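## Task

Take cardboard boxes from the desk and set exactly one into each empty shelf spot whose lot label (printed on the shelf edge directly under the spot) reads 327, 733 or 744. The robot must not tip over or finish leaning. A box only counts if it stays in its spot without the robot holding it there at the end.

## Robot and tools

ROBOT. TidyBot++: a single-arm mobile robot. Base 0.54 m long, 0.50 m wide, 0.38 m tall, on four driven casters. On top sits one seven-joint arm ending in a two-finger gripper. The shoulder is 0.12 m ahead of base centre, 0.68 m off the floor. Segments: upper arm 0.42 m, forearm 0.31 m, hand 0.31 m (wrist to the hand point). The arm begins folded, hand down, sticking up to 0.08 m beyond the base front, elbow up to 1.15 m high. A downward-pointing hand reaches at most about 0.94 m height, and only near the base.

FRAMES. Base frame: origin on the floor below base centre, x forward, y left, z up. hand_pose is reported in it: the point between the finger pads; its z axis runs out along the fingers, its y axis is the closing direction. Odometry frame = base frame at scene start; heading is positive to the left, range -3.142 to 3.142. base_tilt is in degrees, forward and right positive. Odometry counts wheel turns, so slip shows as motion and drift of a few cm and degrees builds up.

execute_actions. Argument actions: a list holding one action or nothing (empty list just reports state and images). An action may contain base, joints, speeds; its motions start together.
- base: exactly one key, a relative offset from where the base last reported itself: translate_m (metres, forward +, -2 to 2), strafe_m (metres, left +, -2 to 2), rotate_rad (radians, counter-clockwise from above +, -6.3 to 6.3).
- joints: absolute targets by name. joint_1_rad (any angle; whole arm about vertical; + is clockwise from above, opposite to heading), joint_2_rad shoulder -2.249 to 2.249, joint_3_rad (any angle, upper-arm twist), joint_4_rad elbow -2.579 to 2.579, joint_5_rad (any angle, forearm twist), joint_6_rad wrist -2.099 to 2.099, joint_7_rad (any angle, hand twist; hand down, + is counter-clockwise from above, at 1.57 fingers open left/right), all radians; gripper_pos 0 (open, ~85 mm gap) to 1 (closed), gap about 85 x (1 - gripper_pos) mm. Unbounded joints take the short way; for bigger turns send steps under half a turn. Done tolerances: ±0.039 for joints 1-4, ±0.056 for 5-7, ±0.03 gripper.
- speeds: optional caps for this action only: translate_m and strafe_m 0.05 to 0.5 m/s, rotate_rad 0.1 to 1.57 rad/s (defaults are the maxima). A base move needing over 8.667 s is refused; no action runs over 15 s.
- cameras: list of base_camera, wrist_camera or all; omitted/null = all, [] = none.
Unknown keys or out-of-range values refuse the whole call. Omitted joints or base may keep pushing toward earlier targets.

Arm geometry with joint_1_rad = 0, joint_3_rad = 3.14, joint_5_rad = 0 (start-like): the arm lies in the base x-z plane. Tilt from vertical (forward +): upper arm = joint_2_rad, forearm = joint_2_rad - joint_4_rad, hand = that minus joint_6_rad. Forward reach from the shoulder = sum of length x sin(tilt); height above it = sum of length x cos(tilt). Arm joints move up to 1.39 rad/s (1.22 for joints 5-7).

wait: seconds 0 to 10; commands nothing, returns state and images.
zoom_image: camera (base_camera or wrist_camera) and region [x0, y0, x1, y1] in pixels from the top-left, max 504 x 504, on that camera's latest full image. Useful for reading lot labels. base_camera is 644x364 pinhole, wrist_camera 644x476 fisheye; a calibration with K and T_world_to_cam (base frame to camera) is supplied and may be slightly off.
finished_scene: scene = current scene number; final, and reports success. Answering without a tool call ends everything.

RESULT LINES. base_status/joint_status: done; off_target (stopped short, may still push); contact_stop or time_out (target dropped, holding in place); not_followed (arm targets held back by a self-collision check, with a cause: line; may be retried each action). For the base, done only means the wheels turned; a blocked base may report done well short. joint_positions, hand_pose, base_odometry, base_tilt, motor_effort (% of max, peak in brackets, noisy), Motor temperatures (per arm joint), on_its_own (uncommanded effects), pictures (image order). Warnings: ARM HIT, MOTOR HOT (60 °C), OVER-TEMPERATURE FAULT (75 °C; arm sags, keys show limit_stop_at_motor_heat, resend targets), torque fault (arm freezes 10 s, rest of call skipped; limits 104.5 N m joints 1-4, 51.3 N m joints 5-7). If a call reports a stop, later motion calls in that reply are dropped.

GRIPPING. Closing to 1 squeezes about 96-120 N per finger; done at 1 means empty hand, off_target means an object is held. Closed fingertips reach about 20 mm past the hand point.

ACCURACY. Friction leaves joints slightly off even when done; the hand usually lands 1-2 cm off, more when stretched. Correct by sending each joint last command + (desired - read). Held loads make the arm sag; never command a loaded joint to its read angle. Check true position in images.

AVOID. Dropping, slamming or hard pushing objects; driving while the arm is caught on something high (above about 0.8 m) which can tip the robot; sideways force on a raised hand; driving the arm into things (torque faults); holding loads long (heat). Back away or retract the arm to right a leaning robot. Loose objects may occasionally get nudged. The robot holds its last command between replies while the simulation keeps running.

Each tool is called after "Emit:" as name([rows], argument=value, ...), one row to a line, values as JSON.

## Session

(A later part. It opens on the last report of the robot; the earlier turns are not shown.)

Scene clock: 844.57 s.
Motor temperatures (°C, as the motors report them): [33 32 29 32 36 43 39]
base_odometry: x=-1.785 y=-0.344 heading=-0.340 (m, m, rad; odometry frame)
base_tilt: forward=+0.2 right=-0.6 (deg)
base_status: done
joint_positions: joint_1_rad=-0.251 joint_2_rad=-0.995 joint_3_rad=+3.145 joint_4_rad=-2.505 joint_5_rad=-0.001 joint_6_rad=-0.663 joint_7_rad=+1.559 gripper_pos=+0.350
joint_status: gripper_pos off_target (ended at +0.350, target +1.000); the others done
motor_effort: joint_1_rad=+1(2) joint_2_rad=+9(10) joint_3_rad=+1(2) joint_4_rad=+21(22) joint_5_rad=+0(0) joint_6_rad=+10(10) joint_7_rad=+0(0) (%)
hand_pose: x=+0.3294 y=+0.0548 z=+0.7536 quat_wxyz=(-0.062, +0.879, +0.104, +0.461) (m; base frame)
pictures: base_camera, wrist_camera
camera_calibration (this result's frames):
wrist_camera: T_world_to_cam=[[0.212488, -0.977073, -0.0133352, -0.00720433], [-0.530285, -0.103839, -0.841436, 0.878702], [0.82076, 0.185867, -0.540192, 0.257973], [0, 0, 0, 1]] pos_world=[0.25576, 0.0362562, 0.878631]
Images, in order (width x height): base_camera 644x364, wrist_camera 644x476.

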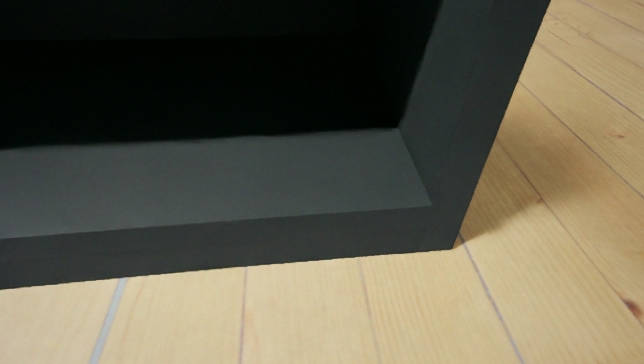

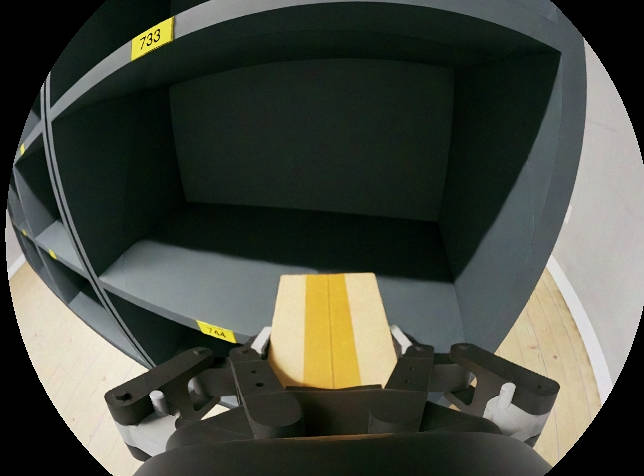

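Emit:
zoom_image(camera="wrist_camera", region=[180, 305, 260, 355])

Emit:
zoom_image(camera="wrist_camera", region=[110, 0, 210, 70])

Region (180, 305, 260, 355) of wrist_camera's 644x476 image, scaled by 6.300; it fills the top 315 rows of this view, and the rest is white.

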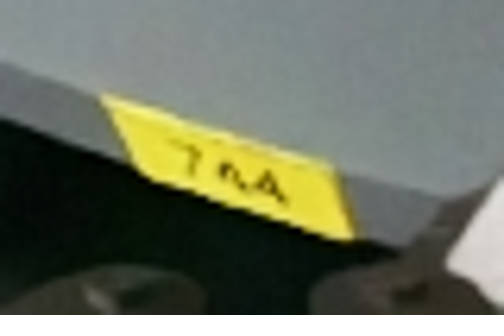

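Region (110, 0, 210, 70) of wrist_camera's 644x476 image, scaled by 5.040; it fills the top 353 rows of this view, and the rest is white.

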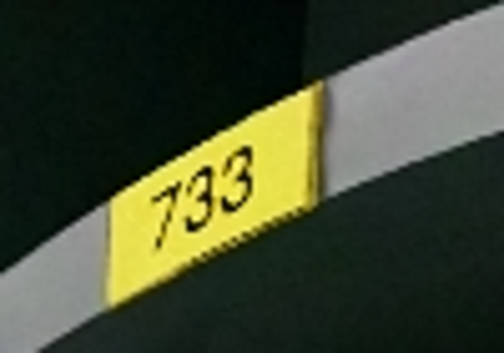

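Emit:
execute_actions([
  {"joints": {"joint_1_rad": -0.508, "joint_2_rad": 0.19, "joint_4_rad": -2.515, "joint_6_rad": 0.545, "gripper_pos": 1.0}},
], cameras=["wrist_camera"])

Scene clock: 953.80 s.
Motor temperatures (°C, as the motors report them): [33 32 29 32 36 43 39]
base_odometry: x=-1.785 y=-0.344 heading=-0.340 (m, m, rad; odometry frame)
base_tilt: forward=+0.2 right=-0.6 (deg)
base_status: not commanded
joint_positions: joint_1_rad=-0.484 joint_2_rad=+0.179 joint_3_rad=+3.145 joint_4_rad=-2.507 joint_5_rad=-0.001 joint_6_rad=+0.498 joint_7_rad=+1.559 gripper_pos=+0.350
joint_status: gripper_pos off_target (ended at +0.350, target +1.000); the others done
motor_effort: joint_1_rad=+0(0) joint_2_rad=-18(19) joint_3_rad=+1(1) joint_4_rad=+12(21) joint_5_rad=+0(0) joint_6_rad=+9(11) joint_7_rad=+0(0) (%)
hand_pose: x=+0.5326 y=+0.2170 z=+0.6335 quat_wxyz=(-0.112, +0.864, +0.206, +0.445) (m; base frame)
pictures: wrist_camera
camera_calibration (this result's frames):
wrist_camera: T_world_to_cam=[[0.430406, -0.902594, -0.00866045, -0.0287297], [-0.501651, -0.231216, -0.833598, 0.909632], [0.750398, 0.36313, -0.552304, 0.00291063], [0, 0, 0, 1]] pos_world=[0.466499, 0.183333, 0.759626]
Images, in order (width x height): wrist_camera 644x476.

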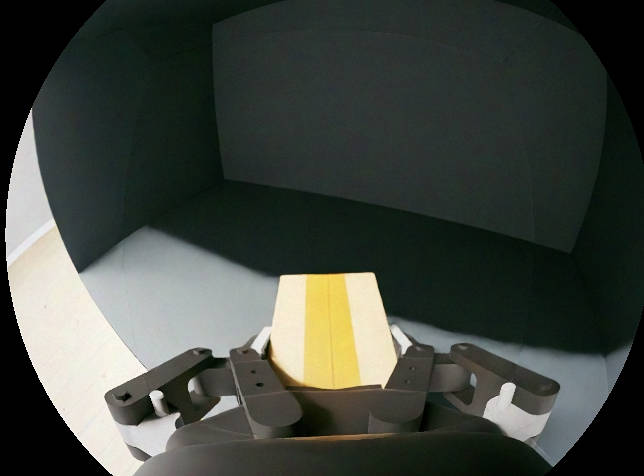

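Emit:
execute_actions([
  {"joints": {"joint_2_rad": 0.585, "joint_4_rad": -2.16, "joint_6_rad": 0.695, "gripper_pos": 1.0}},
], cameras=["wrist_camera"])

Scene clock: 978.13 s.
Motor temperatures (°C, as the motors report them): [33 32 29 32 36 43 39]
base_odometry: x=-1.785 y=-0.344 heading=-0.340 (m, m, rad; odometry frame)
base_tilt: forward=+0.2 right=-0.6 (deg)
base_status: not commanded
joint_positions: joint_1_rad=-0.484 joint_2_rad=+0.578 joint_3_rad=+3.145 joint_4_rad=-2.180 joint_5_rad=-0.001 joint_6_rad=+0.646 joint_7_rad=+1.559 gripper_pos=+0.350
joint_status: gripper_pos off_target (ended at +0.350, target +1.000); the others done
motor_effort: joint_1_rad=+1(0) joint_2_rad=-31(32) joint_3_rad=+0(0) joint_4_rad=+11(12) joint_5_rad=+0(0) joint_6_rad=+9(11) joint_7_rad=+0(0) (%)
hand_pose: x=+0.6631 y=+0.2851 z=+0.5822 quat_wxyz=(-0.119, +0.847, +0.202, +0.478) (m; base frame)
pictures: wrist_camera
camera_calibration (this result's frames):
wrist_camera: T_world_to_cam=[[0.431527, -0.902046, -0.00988753, -0.0239937], [-0.443776, -0.202729, -0.872905, 0.924461], [0.785396, 0.38107, -0.487789, -0.214041], [0, 0, 0, 1]] pos_world=[0.588715, 0.247336, 0.702323]
Images, in order (width x height): wrist_camera 644x476.

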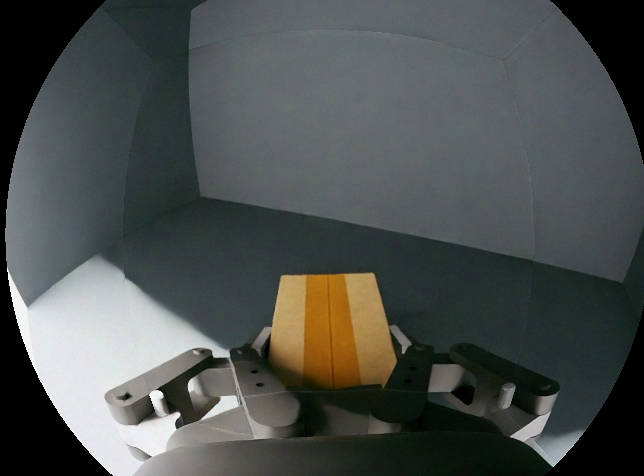

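Emit:
execute_actions([
  {"joints": {"joint_2_rad": 0.615, "gripper_pos": 1.0}},
], cameras=["wrist_camera"])

Scene clock: 986.43 s.
Motor temperatures (°C, as the motors report them): [33 32 29 32 36 43 39]
base_odometry: x=-1.785 y=-0.344 heading=-0.340 (m, m, rad; odometry frame)
base_tilt: forward=+0.2 right=-0.6 (deg)
base_status: not commanded
joint_positions: joint_1_rad=-0.484 joint_2_rad=+0.604 joint_3_rad=+3.145 joint_4_rad=-2.179 joint_5_rad=-0.001 joint_6_rad=+0.649 joint_7_rad=+1.559 gripper_pos=+0.350
joint_status: gripper_pos off_target (ended at +0.350, target +1.000); the others done
motor_effort: joint_1_rad=+0(1) joint_2_rad=-30(32) joint_3_rad=+0(0) joint_4_rad=+10(11) joint_5_rad=+0(0) joint_6_rad=+10(11) joint_7_rad=+0(0) (%)
hand_pose: x=+0.6614 y=+0.2842 z=+0.5673 quat_wxyz=(-0.117, +0.852, +0.204, +0.468) (m; base frame)
pictures: wrist_camera
camera_calibration (this result's frames):
wrist_camera: T_world_to_cam=[[0.431341, -0.902144, -0.00901248, -0.0245633], [-0.461229, -0.21192, -0.861602, 0.918217], [0.775379, 0.375801, -0.507505, -0.200278], [0, 0, 0, 1]] pos_world=[0.589395, 0.247694, 0.689274]
Images, in order (width x height): wrist_camera 644x476.

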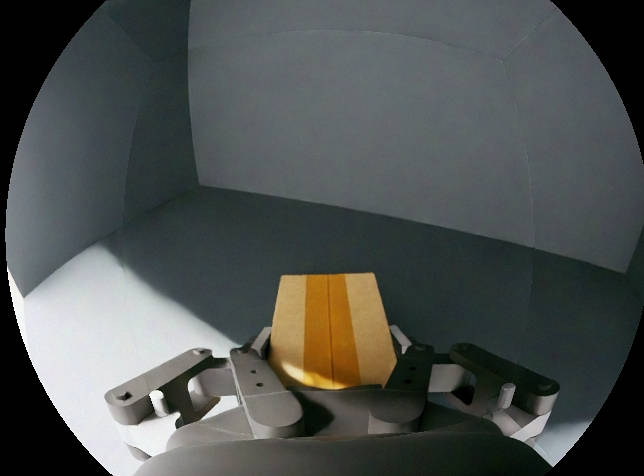

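Emit:
execute_actions([
  {"joints": {"joint_2_rad": 0.609, "gripper_pos": 0.0}},
], cameras=["wrist_camera"])

Scene clock: 992.47 s.
Motor temperatures (°C, as the motors report them): [33 32 29 32 36 43 39]
base_odometry: x=-1.785 y=-0.344 heading=-0.340 (m, m, rad; odometry frame)
base_tilt: forward=+0.2 right=-0.6 (deg)
base_status: not commanded
joint_positions: joint_1_rad=-0.484 joint_2_rad=+0.604 joint_3_rad=+3.145 joint_4_rad=-2.176 joint_5_rad=-0.001 joint_6_rad=+0.654 joint_7_rad=+1.559 gripper_pos=+0.000
joint_status: all done
motor_effort: joint_1_rad=+0(1) joint_2_rad=-29(31) joint_3_rad=+0(0) joint_4_rad=+10(10) joint_5_rad=+0(0) joint_6_rad=+9(11) joint_7_rad=+0(0) (%)
hand_pose: x=+0.6634 y=+0.2853 z=+0.5698 quat_wxyz=(-0.118, +0.850, +0.203, +0.472) (m; base frame)
pictures: wrist_camera
camera_calibration (this result's frames):
wrist_camera: T_world_to_cam=[[0.431421, -0.902103, -0.00929348, -0.0243603], [-0.454999, -0.20868, -0.865695, 0.91881], [0.779007, 0.377707, -0.500485, -0.207934], [0, 0, 0, 1]] pos_world=[0.590549, 0.2483, 0.691115]
Images, in order (width x height): wrist_camera 644x476.

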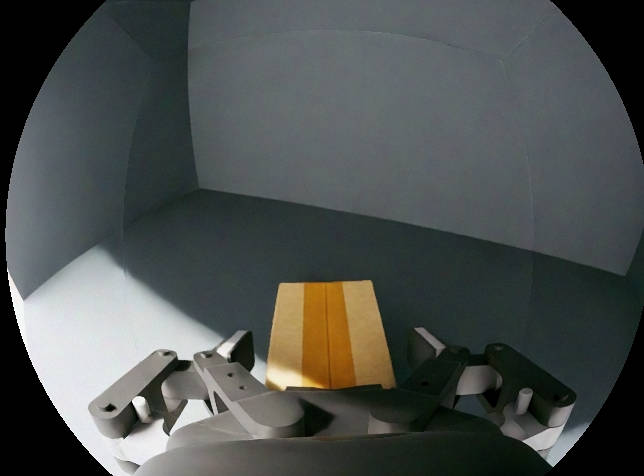

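Emit:
execute_actions([
  {"joints": {"joint_2_rad": 0.43}},
], cameras=["wrist_camera"])

Scene clock: 1092.90 s.
Motor temperatures (°C, as the motors report them): [33 33 29 32 36 43 39]
base_odometry: x=-1.785 y=-0.344 heading=-0.340 (m, m, rad; odometry frame)
base_tilt: forward=+0.2 right=-0.6 (deg)
base_status: not commanded
joint_positions: joint_1_rad=-0.484 joint_2_rad=+0.437 joint_3_rad=+3.145 joint_4_rad=-2.172 joint_5_rad=-0.001 joint_6_rad=+0.658 joint_7_rad=+1.559 gripper_pos=+0.000
joint_status: all done
motor_effort: joint_1_rad=+1(1) joint_2_rad=-27(32) joint_3_rad=+0(0) joint_4_rad=+13(13) joint_5_rad=+0(0) joint_6_rad=+9(10) joint_7_rad=+0(0) (%)
hand_pose: x=+0.6743 y=+0.2910 z=+0.6771 quat_wxyz=(-0.136, +0.805, +0.192, +0.544) (m; base frame)
pictures: wrist_camera
camera_calibration (this result's frames):
wrist_camera: T_world_to_cam=[[0.433398, -0.901064, -0.0157894, -0.0201333], [-0.313525, -0.134329, -0.940031, 0.95124], [0.844907, 0.412358, -0.340724, -0.327598], [0, 0, 0, 1]] pos_world=[0.583753, 0.244725, 0.782256]
Images, in order (width x height): wrist_camera 644x476.

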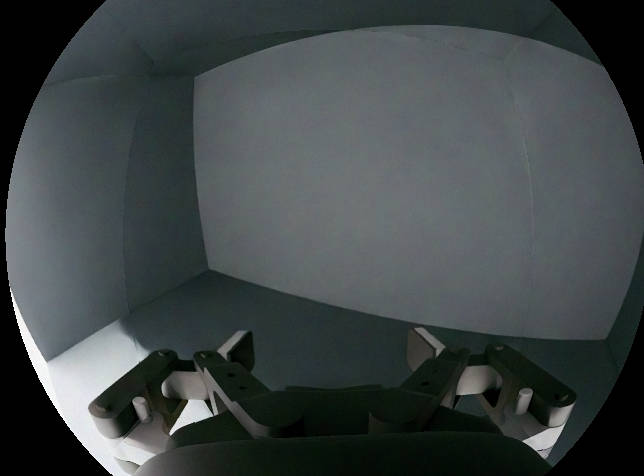

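Emit:
execute_actions([
  {"base": {"strafe_m": -0.51}, "joints": {"joint_1_rad": -0.98, "joint_2_rad": -1.015, "joint_4_rad": -2.515, "joint_6_rad": -0.695}},
])

Scene clock: 1117.83 s.
Motor temperatures (°C, as the motors report them): [33 33 29 32 36 43 39]
base_odometry: x=-1.955 y=-0.825 heading=-0.340 (m, m, rad; odometry frame)
base_tilt: forward=+0.2 right=-0.6 (deg)
base_status: done
joint_positions: joint_1_rad=-0.956 joint_2_rad=-0.997 joint_3_rad=+3.144 joint_4_rad=-2.499 joint_5_rad=-0.001 joint_6_rad=-0.657 joint_7_rad=+1.559 gripper_pos=+0.000
joint_status: all done
motor_effort: joint_1_rad=+0(1) joint_2_rad=+10(29) joint_3_rad=+1(1) joint_4_rad=+20(21) joint_5_rad=+0(0) joint_6_rad=+8(11) joint_7_rad=+0(0) (%)
hand_pose: x=+0.2446 y=+0.1798 z=+0.7592 quat_wxyz=(-0.221, +0.786, +0.400, +0.417) (m; base frame)
pictures: base_camera, wrist_camera
camera_calibration (this result's frames):
wrist_camera: T_world_to_cam=[[0.795653, -0.605607, -0.0133081, -0.076397], [-0.328935, -0.413502, -0.84901, 0.863536], [0.508664, 0.679894, -0.528209, 0.285754], [0, 0, 0, 1]] pos_world=[0.19948, 0.116524, 0.883072]
Images, in order (width x height): base_camera 644x364, wrist_camera 644x476.

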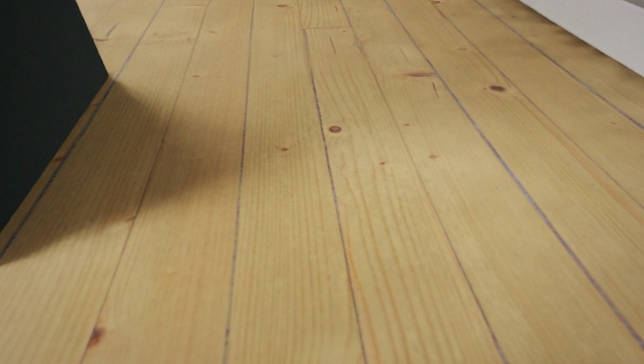

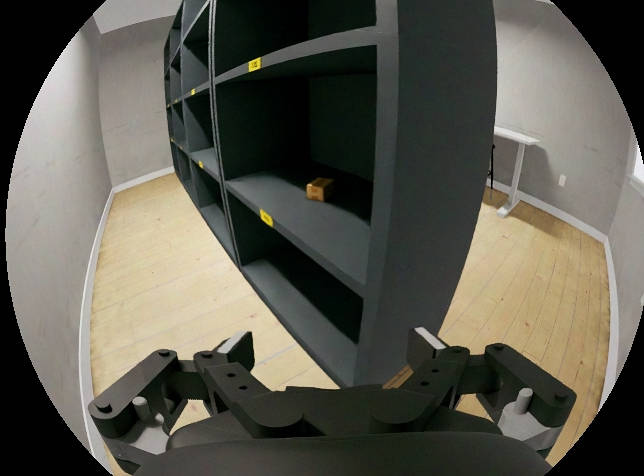

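Emit:
execute_actions([
  {"base": {"translate_m": 1.93}, "joints": {"joint_2_rad": -0.79, "joint_4_rad": -1.885, "joint_6_rad": -1.145}},
])

Scene clock: 1148.90 s.
Motor temperatures (°C, as the motors report them): [33 33 29 32 36 43 39]
base_odometry: x=-0.136 y=-1.470 heading=-0.341 (m, m, rad; odometry frame)
base_tilt: forward=+0.2 right=-0.6 (deg)
base_status: done
joint_positions: joint_1_rad=-0.958 joint_2_rad=-0.808 joint_3_rad=+3.144 joint_4_rad=-1.899 joint_5_rad=-0.002 joint_6_rad=-1.103 joint_7_rad=+1.559 gripper_pos=+0.000
joint_status: all done
motor_effort: joint_1_rad=+0(1) joint_2_rad=+7(10) joint_3_rad=+1(2) joint_4_rad=+18(21) joint_5_rad=+0(1) joint_6_rad=+8(10) joint_7_rad=+0(0) (%)
hand_pose: x=+0.2489 y=+0.1866 z=+0.9359 quat_wxyz=(-0.214, +0.793, +0.405, +0.403) (m; base frame)
pictures: base_camera, wrist_camera
camera_calibration (this result's frames):
wrist_camera: T_world_to_cam=[[0.797205, -0.603592, -0.0118833, -0.0754612], [-0.3446, -0.438798, -0.829884, 1.00853], [0.495697, 0.665682, -0.55781, 0.405958], [0, 0, 0, 1]] pos_world=[0.206465, 0.126754, 1.06251]
Images, in order (width x height): base_camera 644x364, wrist_camera 644x476.

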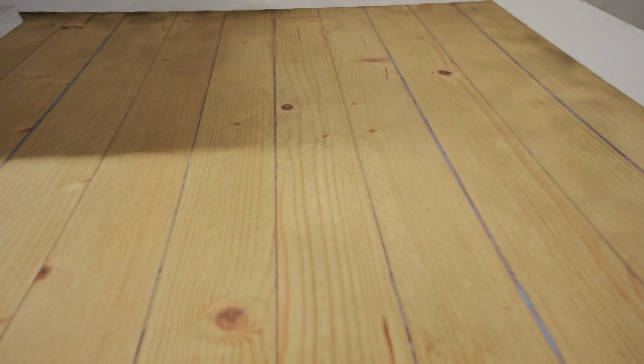

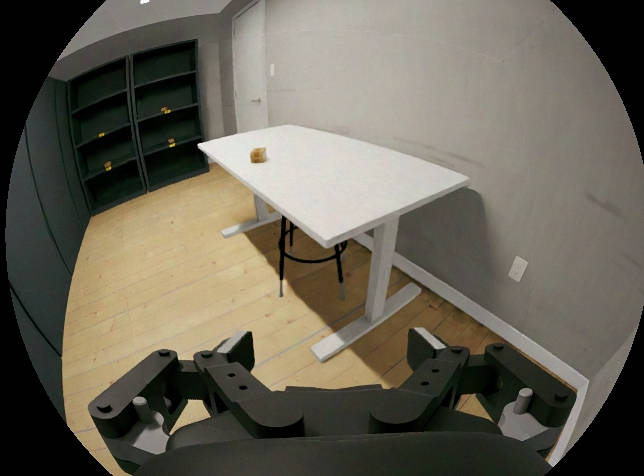

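Emit:
zoom_image(camera="wrist_camera", region=[230, 130, 290, 180])

Region (230, 130, 290, 180) of wrist_camera's 644x476 image, scaled by 8.400.

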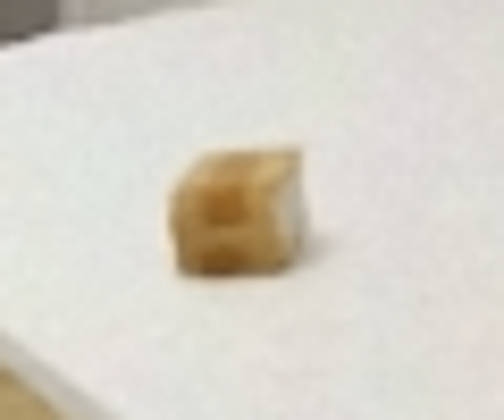

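Emit:
execute_actions([
  {"base": {"strafe_m": 0.536}, "joints": {"joint_1_rad": -0.905, "joint_2_rad": 0.542, "joint_4_rad": -1.258, "joint_6_rad": -0.295, "gripper_pos": 0.0}},
])

Scene clock: 1217.93 s.
Motor temperatures (°C, as the motors report them): [33 32 29 32 36 43 39]
base_odometry: x=+0.043 y=-0.965 heading=-0.341 (m, m, rad; odometry frame)
base_tilt: forward=+0.2 right=-0.6 (deg)
base_status: done
joint_positions: joint_1_rad=-0.927 joint_2_rad=+0.531 joint_3_rad=+3.144 joint_4_rad=-1.276 joint_5_rad=-0.002 joint_6_rad=-0.336 joint_7_rad=+1.559 gripper_pos=+0.000
joint_status: all done
motor_effort: joint_1_rad=+1(1) joint_2_rad=-37(39) joint_3_rad=+0(1) joint_4_rad=+20(21) joint_5_rad=+0(0) joint_6_rad=+8(9) joint_7_rad=+0(0) (%)
hand_pose: x=+0.5871 y=+0.6244 z=+0.8029 quat_wxyz=(-0.216, +0.788, +0.387, +0.427) (m; base frame)
pictures: base_camera, wrist_camera
camera_calibration (this result's frames):
wrist_camera: T_world_to_cam=[[0.777435, -0.628869, -0.0109337, -0.0558282], [-0.330714, -0.393932, -0.857581, 1.19292], [0.534999, 0.670329, -0.514232, -0.188345], [0, 0, 0, 1]] pos_world=[0.538683, 0.561075, 0.925562]
Images, in order (width x height): base_camera 644x364, wrist_camera 644x476.

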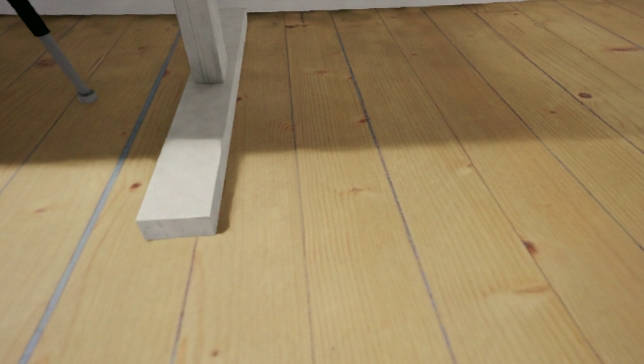

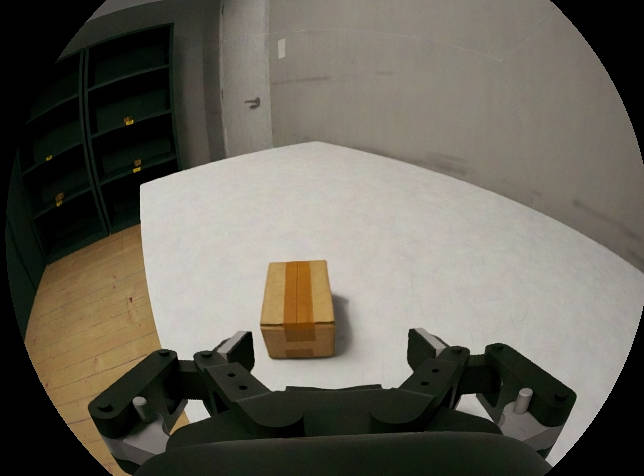

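Emit:
zoom_image(camera="wrist_camera", region=[240, 245, 360, 375])

Region (240, 245, 360, 375) of wrist_camera's 644x476 image, scaled by 3.877; it fills the left 465 columns of this view, and the rest is white.

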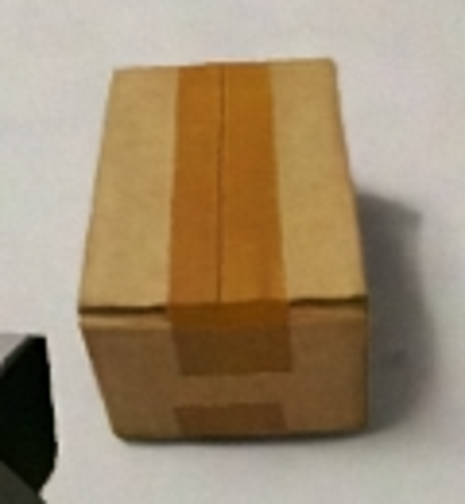

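Emit:
execute_actions([
  {"joints": {"joint_1_rad": -0.98}},
], cameras=["wrist_camera"])

Scene clock: 1269.43 s.
Motor temperatures (°C, as the motors report them): [33 33 29 32 36 43 39]
base_odometry: x=+0.043 y=-0.965 heading=-0.341 (m, m, rad; odometry frame)
base_tilt: forward=+0.2 right=-0.7 (deg)
base_status: not commanded
joint_positions: joint_1_rad=-0.968 joint_2_rad=+0.531 joint_3_rad=+3.142 joint_4_rad=-1.276 joint_5_rad=-0.002 joint_6_rad=-0.336 joint_7_rad=+1.559 gripper_pos=+0.000
joint_status: all done
motor_effort: joint_1_rad=+0(2) joint_2_rad=-36(37) joint_3_rad=+0(2) joint_4_rad=+20(20) joint_5_rad=+0(1) joint_6_rad=+8(9) joint_7_rad=+0(0) (%)
hand_pose: x=+0.5600 y=+0.6439 z=+0.8030 quat_wxyz=(-0.226, +0.780, +0.404, +0.422) (m; base frame)
pictures: wrist_camera
camera_calibration (this result's frames):
wrist_camera: T_world_to_cam=[[0.803717, -0.594891, -0.0120007, -0.0582285], [-0.314221, -0.407222, -0.857575, 1.19095], [0.505277, 0.693019, -0.514218, -0.184813], [0, 0, 0, 1]] pos_world=[0.514403, 0.578422, 0.925599]
Images, in order (width x height): wrist_camera 644x476.

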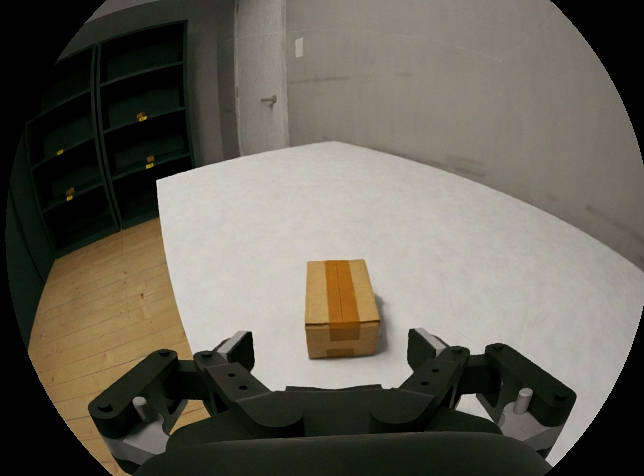

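Emit:
zoom_image(camera="wrist_camera", region=[230, 245, 430, 375])

Region (230, 245, 430, 375) of wrist_camera's 644x476 image, scaled by 2.520; it fills the top 328 rows of this view, and the rest is white.

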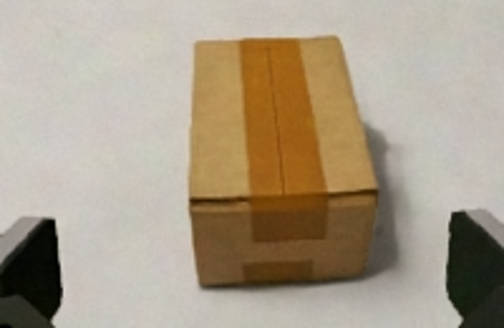

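Emit:
execute_actions([
  {"base": {"translate_m": 0.015}, "joints": {"joint_2_rad": 0.766, "joint_4_rad": -1.026}},
], cameras=["wrist_camera"])

Scene clock: 1312.40 s.
Motor temperatures (°C, as the motors report them): [33 33 29 32 36 43 39]
base_odometry: x=+0.057 y=-0.970 heading=-0.341 (m, m, rad; odometry frame)
base_tilt: forward=+0.2 right=-0.7 (deg)
base_status: done
joint_positions: joint_1_rad=-0.971 joint_2_rad=+0.762 joint_3_rad=+3.142 joint_4_rad=-1.042 joint_5_rad=-0.002 joint_6_rad=-0.334 joint_7_rad=+1.559 gripper_pos=+0.000
joint_status: all done
motor_effort: joint_1_rad=+0(2) joint_2_rad=-43(46) joint_3_rad=+0(2) joint_4_rad=+20(22) joint_5_rad=+0(0) joint_6_rad=+9(10) joint_7_rad=+0(0) (%)
hand_pose: x=+0.6029 y=+0.7097 z=+0.7468 quat_wxyz=(-0.228, +0.778, +0.404, +0.424) (m; base frame)
pictures: wrist_camera
camera_calibration (this result's frames):
wrist_camera: T_world_to_cam=[[0.805131, -0.592972, -0.0122288, -0.0562314], [-0.310868, -0.404355, -0.86015, 1.18089], [0.5051, 0.696335, -0.509894, -0.286472], [0, 0, 0, 1]] pos_world=[0.55707, 0.643634, 0.868981]
Images, in order (width x height): wrist_camera 644x476.

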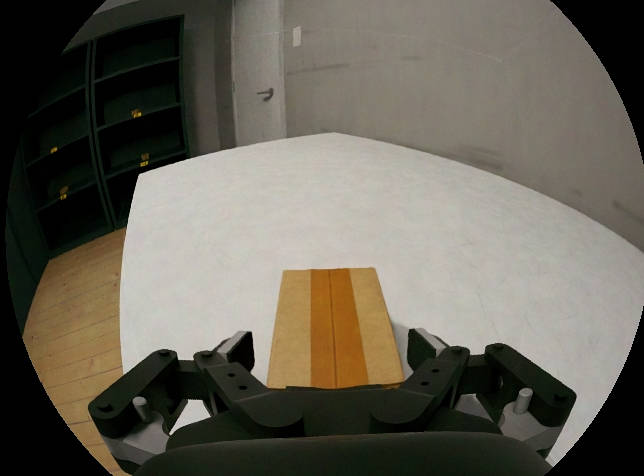

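Emit:
execute_actions([
  {"joints": {"gripper_pos": 1.0}},
], cameras=["wrist_camera"])

Scene clock: 1316.37 s.
Motor temperatures (°C, as the motors report them): [33 33 29 32 36 43 39]
base_odometry: x=+0.057 y=-0.970 heading=-0.341 (m, m, rad; odometry frame)
base_tilt: forward=+0.2 right=-0.7 (deg)
base_status: not commanded
joint_positions: joint_1_rad=-0.971 joint_2_rad=+0.762 joint_3_rad=+3.142 joint_4_rad=-1.041 joint_5_rad=-0.002 joint_6_rad=-0.334 joint_7_rad=+1.559 gripper_pos=+0.349
joint_status: gripper_pos off_target (ended at +0.349, target +1.000)
motor_effort: joint_1_rad=+0(0) joint_2_rad=-44(44) joint_3_rad=+0(1) joint_4_rad=+20(21) joint_5_rad=+0(0) joint_6_rad=+10(10) joint_7_rad=+0(0) (%)
hand_pose: x=+0.6030 y=+0.7099 z=+0.7472 quat_wxyz=(-0.228, +0.778, +0.404, +0.424) (m; base frame)
pictures: wrist_camera
camera_calibration (this result's frames):
wrist_camera: T_world_to_cam=[[0.805142, -0.592956, -0.01226, -0.0562124], [-0.310332, -0.403587, -0.860704, 1.18094], [0.505411, 0.696793, -0.508958, -0.287643], [0, 0, 0, 1]] pos_world=[0.55712, 0.643708, 0.869352]
Images, in order (width x height): wrist_camera 644x476.

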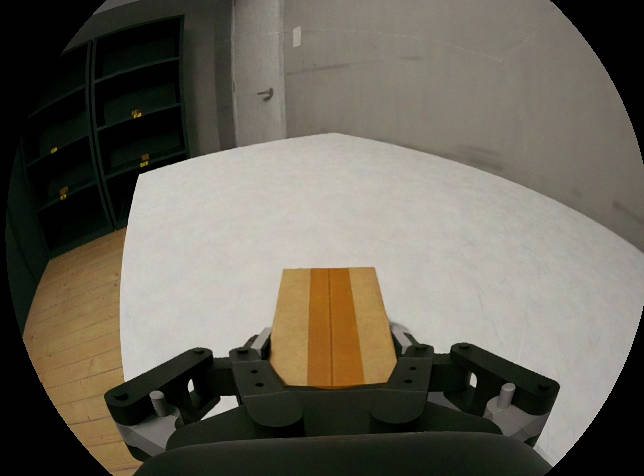

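Emit:
execute_actions([
  {"base": {"strafe_m": -0.536}, "joints": {"joint_2_rad": -0.606, "joint_4_rad": -1.482, "gripper_pos": 1.0}},
])

Scene clock: 1370.97 s.
Motor temperatures (°C, as the motors report them): [33 34 29 32 36 43 39]
base_odometry: x=-0.122 y=-1.475 heading=-0.340 (m, m, rad; odometry frame)
base_tilt: forward=+0.2 right=-0.6 (deg)
base_status: done
joint_positions: joint_1_rad=-0.972 joint_2_rad=-0.591 joint_3_rad=+3.142 joint_4_rad=-1.470 joint_5_rad=-0.002 joint_6_rad=-0.333 joint_7_rad=+1.559 gripper_pos=+0.349
joint_status: gripper_pos off_target (ended at +0.349, target +1.000); the others done
motor_effort: joint_1_rad=+0(4) joint_2_rad=+2(49) joint_3_rad=+1(3) joint_4_rad=+18(23) joint_5_rad=+0(0) joint_6_rad=+10(12) joint_7_rad=+0(0) (%)
hand_pose: x=+0.2862 y=+0.2480 z=+1.3413 quat_wxyz=(-0.389, +0.505, +0.263, +0.724) (m; base frame)
pictures: base_camera, wrist_camera
camera_calibration (this result's frames):
wrist_camera: T_world_to_cam=[[0.81949, -0.572023, -0.0350206, -0.046537], [0.191507, 0.330927, -0.924019, 1.16666], [0.54015, 0.750518, 0.380738, -0.719973], [0, 0, 0, 1]] pos_world=[0.203606, 0.127653, 1.35051]
Images, in order (width x height): base_camera 644x364, wrist_camera 644x476.

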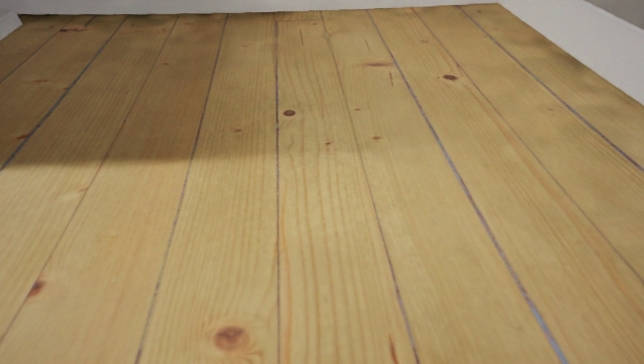

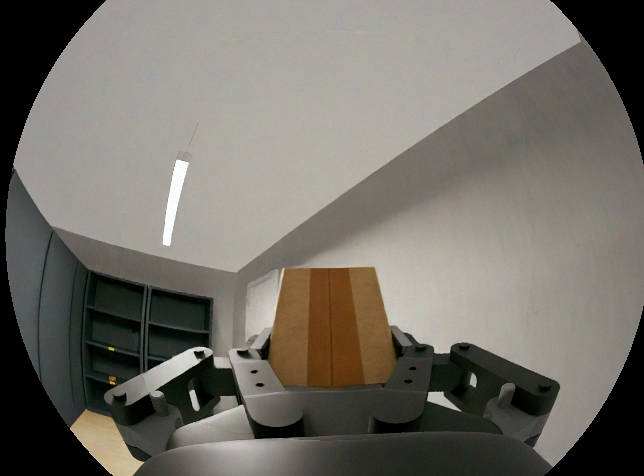

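Emit:
execute_actions([
  {"base": {"translate_m": -1.945}, "joints": {"joint_1_rad": -0.463, "joint_6_rad": -1.30, "gripper_pos": 1.0}},
])

Scene clock: 1380.90 s.
Motor temperatures (°C, as the motors report them): [33 34 29 32 36 43 39]
base_odometry: x=-1.956 y=-0.827 heading=-0.340 (m, m, rad; odometry frame)
base_tilt: forward=+0.2 right=-0.6 (deg)
base_status: done
joint_positions: joint_1_rad=-0.485 joint_2_rad=-0.595 joint_3_rad=+3.142 joint_4_rad=-1.476 joint_5_rad=-0.003 joint_6_rad=-1.270 joint_7_rad=+1.559 gripper_pos=+0.349
joint_status: gripper_pos off_target (ended at +0.349, target +1.000); the others done
motor_effort: joint_1_rad=+0(1) joint_2_rad=+5(6) joint_3_rad=+1(1) joint_4_rad=+17(19) joint_5_rad=+0(1) joint_6_rad=+10(12) joint_7_rad=+0(0) (%)
hand_pose: x=+0.3542 y=+0.1264 z=+1.0596 quat_wxyz=(-0.118, +0.855, +0.206, +0.460) (m; base frame)
pictures: base_camera, wrist_camera
camera_calibration (this result's frames):
wrist_camera: T_world_to_cam=[[0.437021, -0.899366, -0.0123472, -0.0288738], [-0.473833, -0.218534, -0.853068, 1.16358], [0.764522, 0.378659, -0.521654, 0.365559], [0, 0, 0, 1]] pos_world=[0.284483, 0.0898915, 1.18295]
Images, in order (width x height): base_camera 644x364, wrist_camera 644x476.

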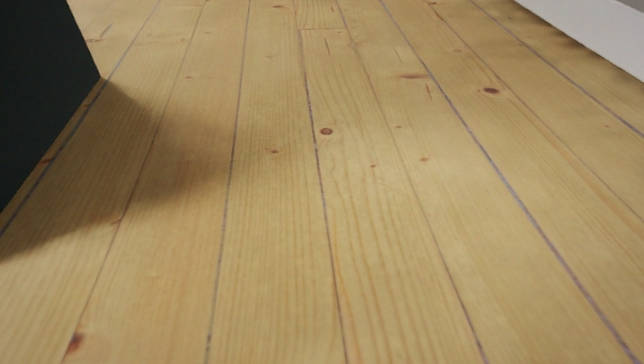

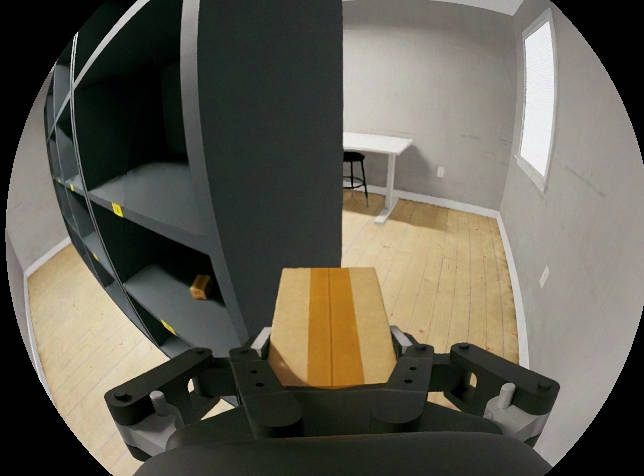

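Emit:
execute_actions([
  {"base": {"strafe_m": 0.525}, "joints": {"gripper_pos": 1.0}},
])

Scene clock: 1389.60 s.
Motor temperatures (°C, as the motors report them): [33 34 29 32 36 43 39]
base_odometry: x=-1.781 y=-0.332 heading=-0.340 (m, m, rad; odometry frame)
base_tilt: forward=+0.2 right=-0.6 (deg)
base_status: done
joint_positions: joint_1_rad=-0.484 joint_2_rad=-0.595 joint_3_rad=+3.140 joint_4_rad=-1.476 joint_5_rad=-0.005 joint_6_rad=-1.270 joint_7_rad=+1.559 gripper_pos=+0.349
joint_status: gripper_pos off_target (ended at +0.349, target +1.000)
motor_effort: joint_1_rad=+0(1) joint_2_rad=+3(6) joint_3_rad=+1(2) joint_4_rad=+17(18) joint_5_rad=+0(1) joint_6_rad=+9(11) joint_7_rad=+0(0) (%)
hand_pose: x=+0.3536 y=+0.1272 z=+1.0597 quat_wxyz=(-0.119, +0.855, +0.207, +0.460) (m; base frame)
pictures: base_camera, wrist_camera
camera_calibration (this result's frames):
wrist_camera: T_world_to_cam=[[0.438643, -0.898572, -0.012671, -0.0281552], [-0.473276, -0.219, -0.853258, 1.1636], [0.763939, 0.380273, -0.521335, 0.365434], [0, 0, 0, 1]] pos_world=[0.283887, 0.0905659, 1.18301]
Images, in order (width x height): base_camera 644x364, wrist_camera 644x476.

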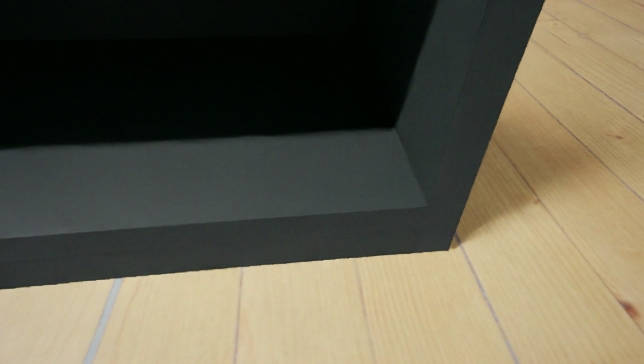

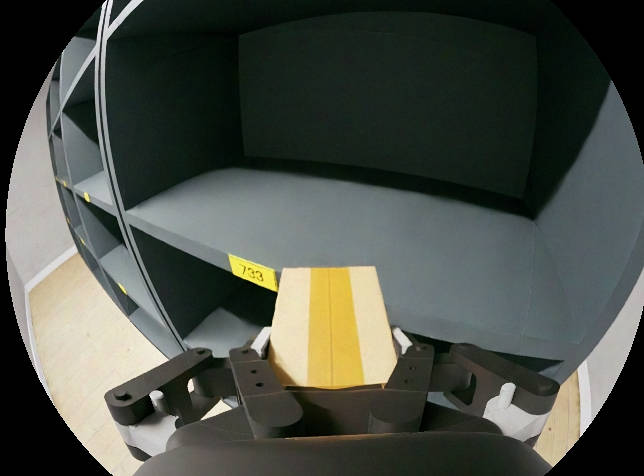

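Emit:
execute_actions([
  {"joints": {"joint_2_rad": 0.149, "joint_4_rad": -1.053, "joint_6_rad": -0.88, "gripper_pos": 1.0}},
], cameras=["wrist_camera"])

Scene clock: 1417.93 s.
Motor temperatures (°C, as the motors report them): [33 34 29 32 36 43 39]
base_odometry: x=-1.781 y=-0.332 heading=-0.340 (m, m, rad; odometry frame)
base_tilt: forward=+0.2 right=-0.6 (deg)
base_status: not commanded
joint_positions: joint_1_rad=-0.484 joint_2_rad=+0.148 joint_3_rad=+3.140 joint_4_rad=-1.076 joint_5_rad=-0.005 joint_6_rad=-0.926 joint_7_rad=+1.559 gripper_pos=+0.349
joint_status: gripper_pos off_target (ended at +0.349, target +1.000); the others done
motor_effort: joint_1_rad=+1(0) joint_2_rad=-24(27) joint_3_rad=+0(1) joint_4_rad=+20(21) joint_5_rad=+0(0) joint_6_rad=+10(10) joint_7_rad=+0(0) (%)
hand_pose: x=+0.6645 y=+0.2908 z=+1.0348 quat_wxyz=(-0.120, +0.855, +0.206, +0.461) (m; base frame)
pictures: wrist_camera
camera_calibration (this result's frames):
wrist_camera: T_world_to_cam=[[0.437667, -0.899018, -0.0146281, -0.0151004], [-0.472989, -0.216367, -0.854088, 1.32524], [0.764676, 0.380725, -0.519923, 0.0506076], [0, 0, 0, 1]] pos_world=[0.594736, 0.253896, 1.15797]
Images, in order (width x height): wrist_camera 644x476.

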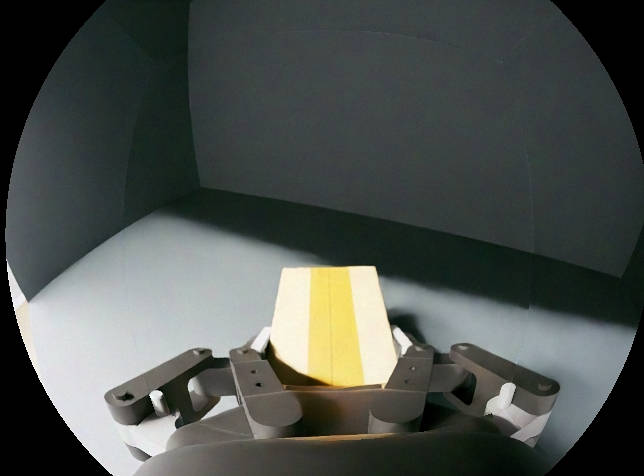

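Emit:
execute_actions([
  {"joints": {"joint_2_rad": 0.185, "gripper_pos": 1.0}},
], cameras=["wrist_camera"])

Scene clock: 1425.00 s.
Motor temperatures (°C, as the motors report them): [33 34 29 32 36 43 39]
base_odometry: x=-1.781 y=-0.332 heading=-0.340 (m, m, rad; odometry frame)
base_tilt: forward=+0.2 right=-0.6 (deg)
base_status: not commanded
joint_positions: joint_1_rad=-0.484 joint_2_rad=+0.174 joint_3_rad=+3.140 joint_4_rad=-1.072 joint_5_rad=-0.005 joint_6_rad=-0.924 joint_7_rad=+1.559 gripper_pos=+0.349
joint_status: gripper_pos off_target (ended at +0.349, target +1.000); the others done
motor_effort: joint_1_rad=+0(0) joint_2_rad=-26(27) joint_3_rad=+0(0) joint_4_rad=+20(21) joint_5_rad=+0(0) joint_6_rad=+10(10) joint_7_rad=+0(0) (%)
hand_pose: x=+0.6729 y=+0.2952 z=+1.0212 quat_wxyz=(-0.117, +0.860, +0.207, +0.452) (m; base frame)
pictures: wrist_camera
camera_calibration (this result's frames):
wrist_camera: T_world_to_cam=[[0.437398, -0.899159, -0.0139873, -0.0154378], [-0.488585, -0.224558, -0.843124, 1.32021], [0.754962, 0.375615, -0.537537, 0.0614618], [0, 0, 0, 1]] pos_world=[0.605384, 0.259495, 1.14592]
Images, in order (width x height): wrist_camera 644x476.

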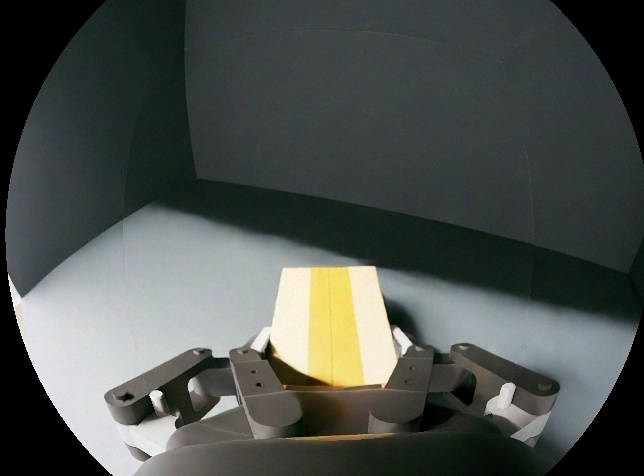

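Emit:
execute_actions([
  {"joints": {"joint_2_rad": 0.179, "gripper_pos": 0.0}},
], cameras=["wrist_camera"])

Scene clock: 1430.73 s.
Motor temperatures (°C, as the motors report them): [33 33 29 32 36 43 39]
base_odometry: x=-1.781 y=-0.332 heading=-0.340 (m, m, rad; odometry frame)
base_tilt: forward=+0.2 right=-0.6 (deg)
base_status: not commanded
joint_positions: joint_1_rad=-0.484 joint_2_rad=+0.174 joint_3_rad=+3.140 joint_4_rad=-1.069 joint_5_rad=-0.005 joint_6_rad=-0.922 joint_7_rad=+1.559 gripper_pos=+0.000
joint_status: all done
motor_effort: joint_1_rad=+0(0) joint_2_rad=-25(26) joint_3_rad=+1(0) joint_4_rad=+19(20) joint_5_rad=+0(0) joint_6_rad=+9(10) joint_7_rad=+0(0) (%)
hand_pose: x=+0.6735 y=+0.2955 z=+1.0237 quat_wxyz=(-0.118, +0.858, +0.207, +0.455) (m; base frame)
pictures: wrist_camera
camera_calibration (this result's frames):
wrist_camera: T_world_to_cam=[[0.437461, -0.899125, -0.0141892, -0.0152275], [-0.484107, -0.222182, -0.846331, 1.3223], [0.757805, 0.377106, -0.532469, 0.0546953], [0, 0, 0, 1]] pos_world=[0.605349, 0.259474, 1.14801]
Images, in order (width x height): wrist_camera 644x476.

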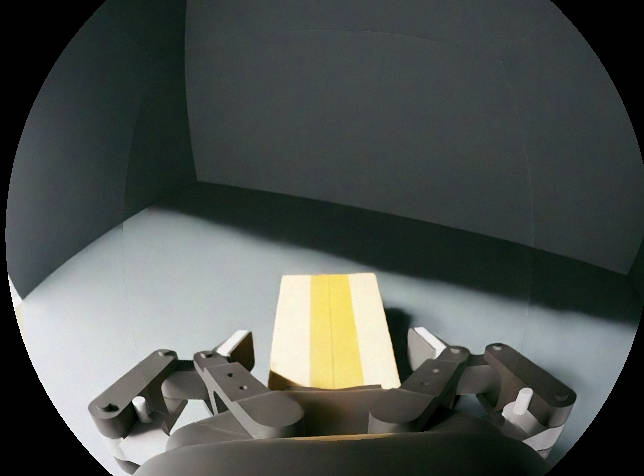

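Emit:
execute_actions([
  {"joints": {"joint_2_rad": -0.695, "joint_4_rad": -1.46}},
], cameras=["wrist_camera"])

Scene clock: 1536.67 s.
Motor temperatures (°C, as the motors report them): [33 33 29 32 36 43 39]
base_odometry: x=-1.781 y=-0.332 heading=-0.340 (m, m, rad; odometry frame)
base_tilt: forward=+0.2 right=-0.6 (deg)
base_status: not commanded
joint_positions: joint_1_rad=-0.484 joint_2_rad=-0.681 joint_3_rad=+3.140 joint_4_rad=-1.442 joint_5_rad=-0.005 joint_6_rad=-0.920 joint_7_rad=+1.559 gripper_pos=+0.000
joint_status: all done
motor_effort: joint_1_rad=+1(0) joint_2_rad=+6(27) joint_3_rad=+1(1) joint_4_rad=+16(20) joint_5_rad=+0(0) joint_6_rad=+10(10) joint_7_rad=+0(0) (%)
hand_pose: x=+0.3486 y=+0.1245 z=+1.2023 quat_wxyz=(-0.166, +0.724, +0.175, +0.646) (m; base frame)
pictures: wrist_camera
camera_calibration (this result's frames):
wrist_camera: T_world_to_cam=[[0.44624, -0.894516, -0.0266655, -0.012917], [-0.0816033, -0.011, -0.996604, 1.29223], [0.891185, 0.446901, -0.0779041, -0.141163], [0, 0, 0, 1]] pos_world=[0.237017, 0.065746, 1.2765]
Images, in order (width x height): wrist_camera 644x476.

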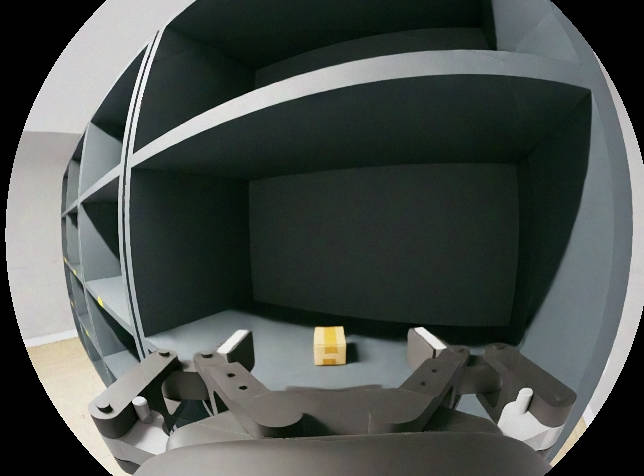

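Emit:
execute_actions([
  {"joints": {"joint_1_rad": -0.67, "joint_4_rad": -2.575, "joint_6_rad": -0.575}},
], cameras=["wrist_camera"])

Scene clock: 1547.40 s.
Motor temperatures (°C, as the motors report them): [33 33 29 32 36 43 39]
base_odometry: x=-1.781 y=-0.332 heading=-0.340 (m, m, rad; odometry frame)
base_tilt: forward=+0.2 right=-0.6 (deg)
base_status: not commanded
joint_positions: joint_1_rad=-0.646 joint_2_rad=-0.681 joint_3_rad=+3.140 joint_4_rad=-2.562 joint_5_rad=-0.005 joint_6_rad=-0.617 joint_7_rad=+1.559 gripper_pos=+0.000
joint_status: all done
motor_effort: joint_1_rad=+0(1) joint_2_rad=+4(7) joint_3_rad=+1(1) joint_4_rad=+18(21) joint_5_rad=+0(0) joint_6_rad=+7(9) joint_7_rad=+0(0) (%)
hand_pose: x=+0.2942 y=+0.1350 z=+0.6636 quat_wxyz=(-0.104, +0.902, +0.295, +0.299) (m; base frame)
pictures: wrist_camera
camera_calibration (this result's frames):
wrist_camera: T_world_to_cam=[[0.572567, -0.819858, -0.00110137, -0.0578646], [-0.640255, -0.446297, -0.625214, 0.727707], [0.512095, 0.358682, -0.780453, 0.450319], [0, 0, 0, 1]] pos_world=[0.268443, 0.115812, 0.806361]
Images, in order (width x height): wrist_camera 644x476.

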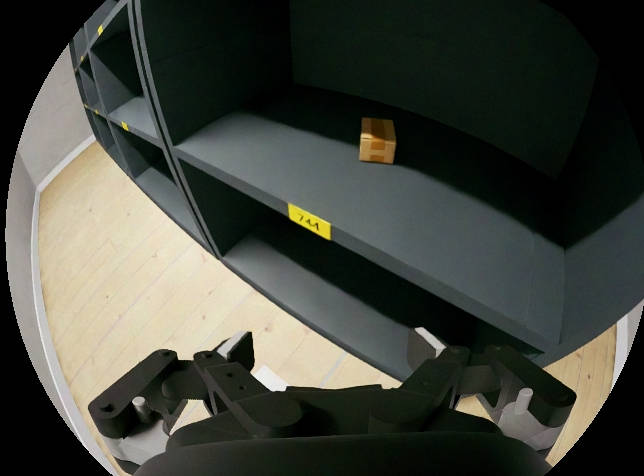

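Emit:
zoom_image(camera="wrist_camera", region=[275, 190, 345, 250])

Region (275, 190, 345, 250) of wrist_camera's 644x476 image, scaled by 7.200; it fills the top 432 rows of this view, and the rest is white.

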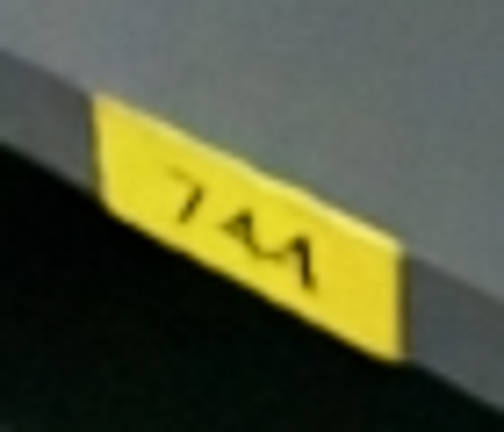

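Emit:
finished_scene(scene=2)

The scene is finished: the task was done.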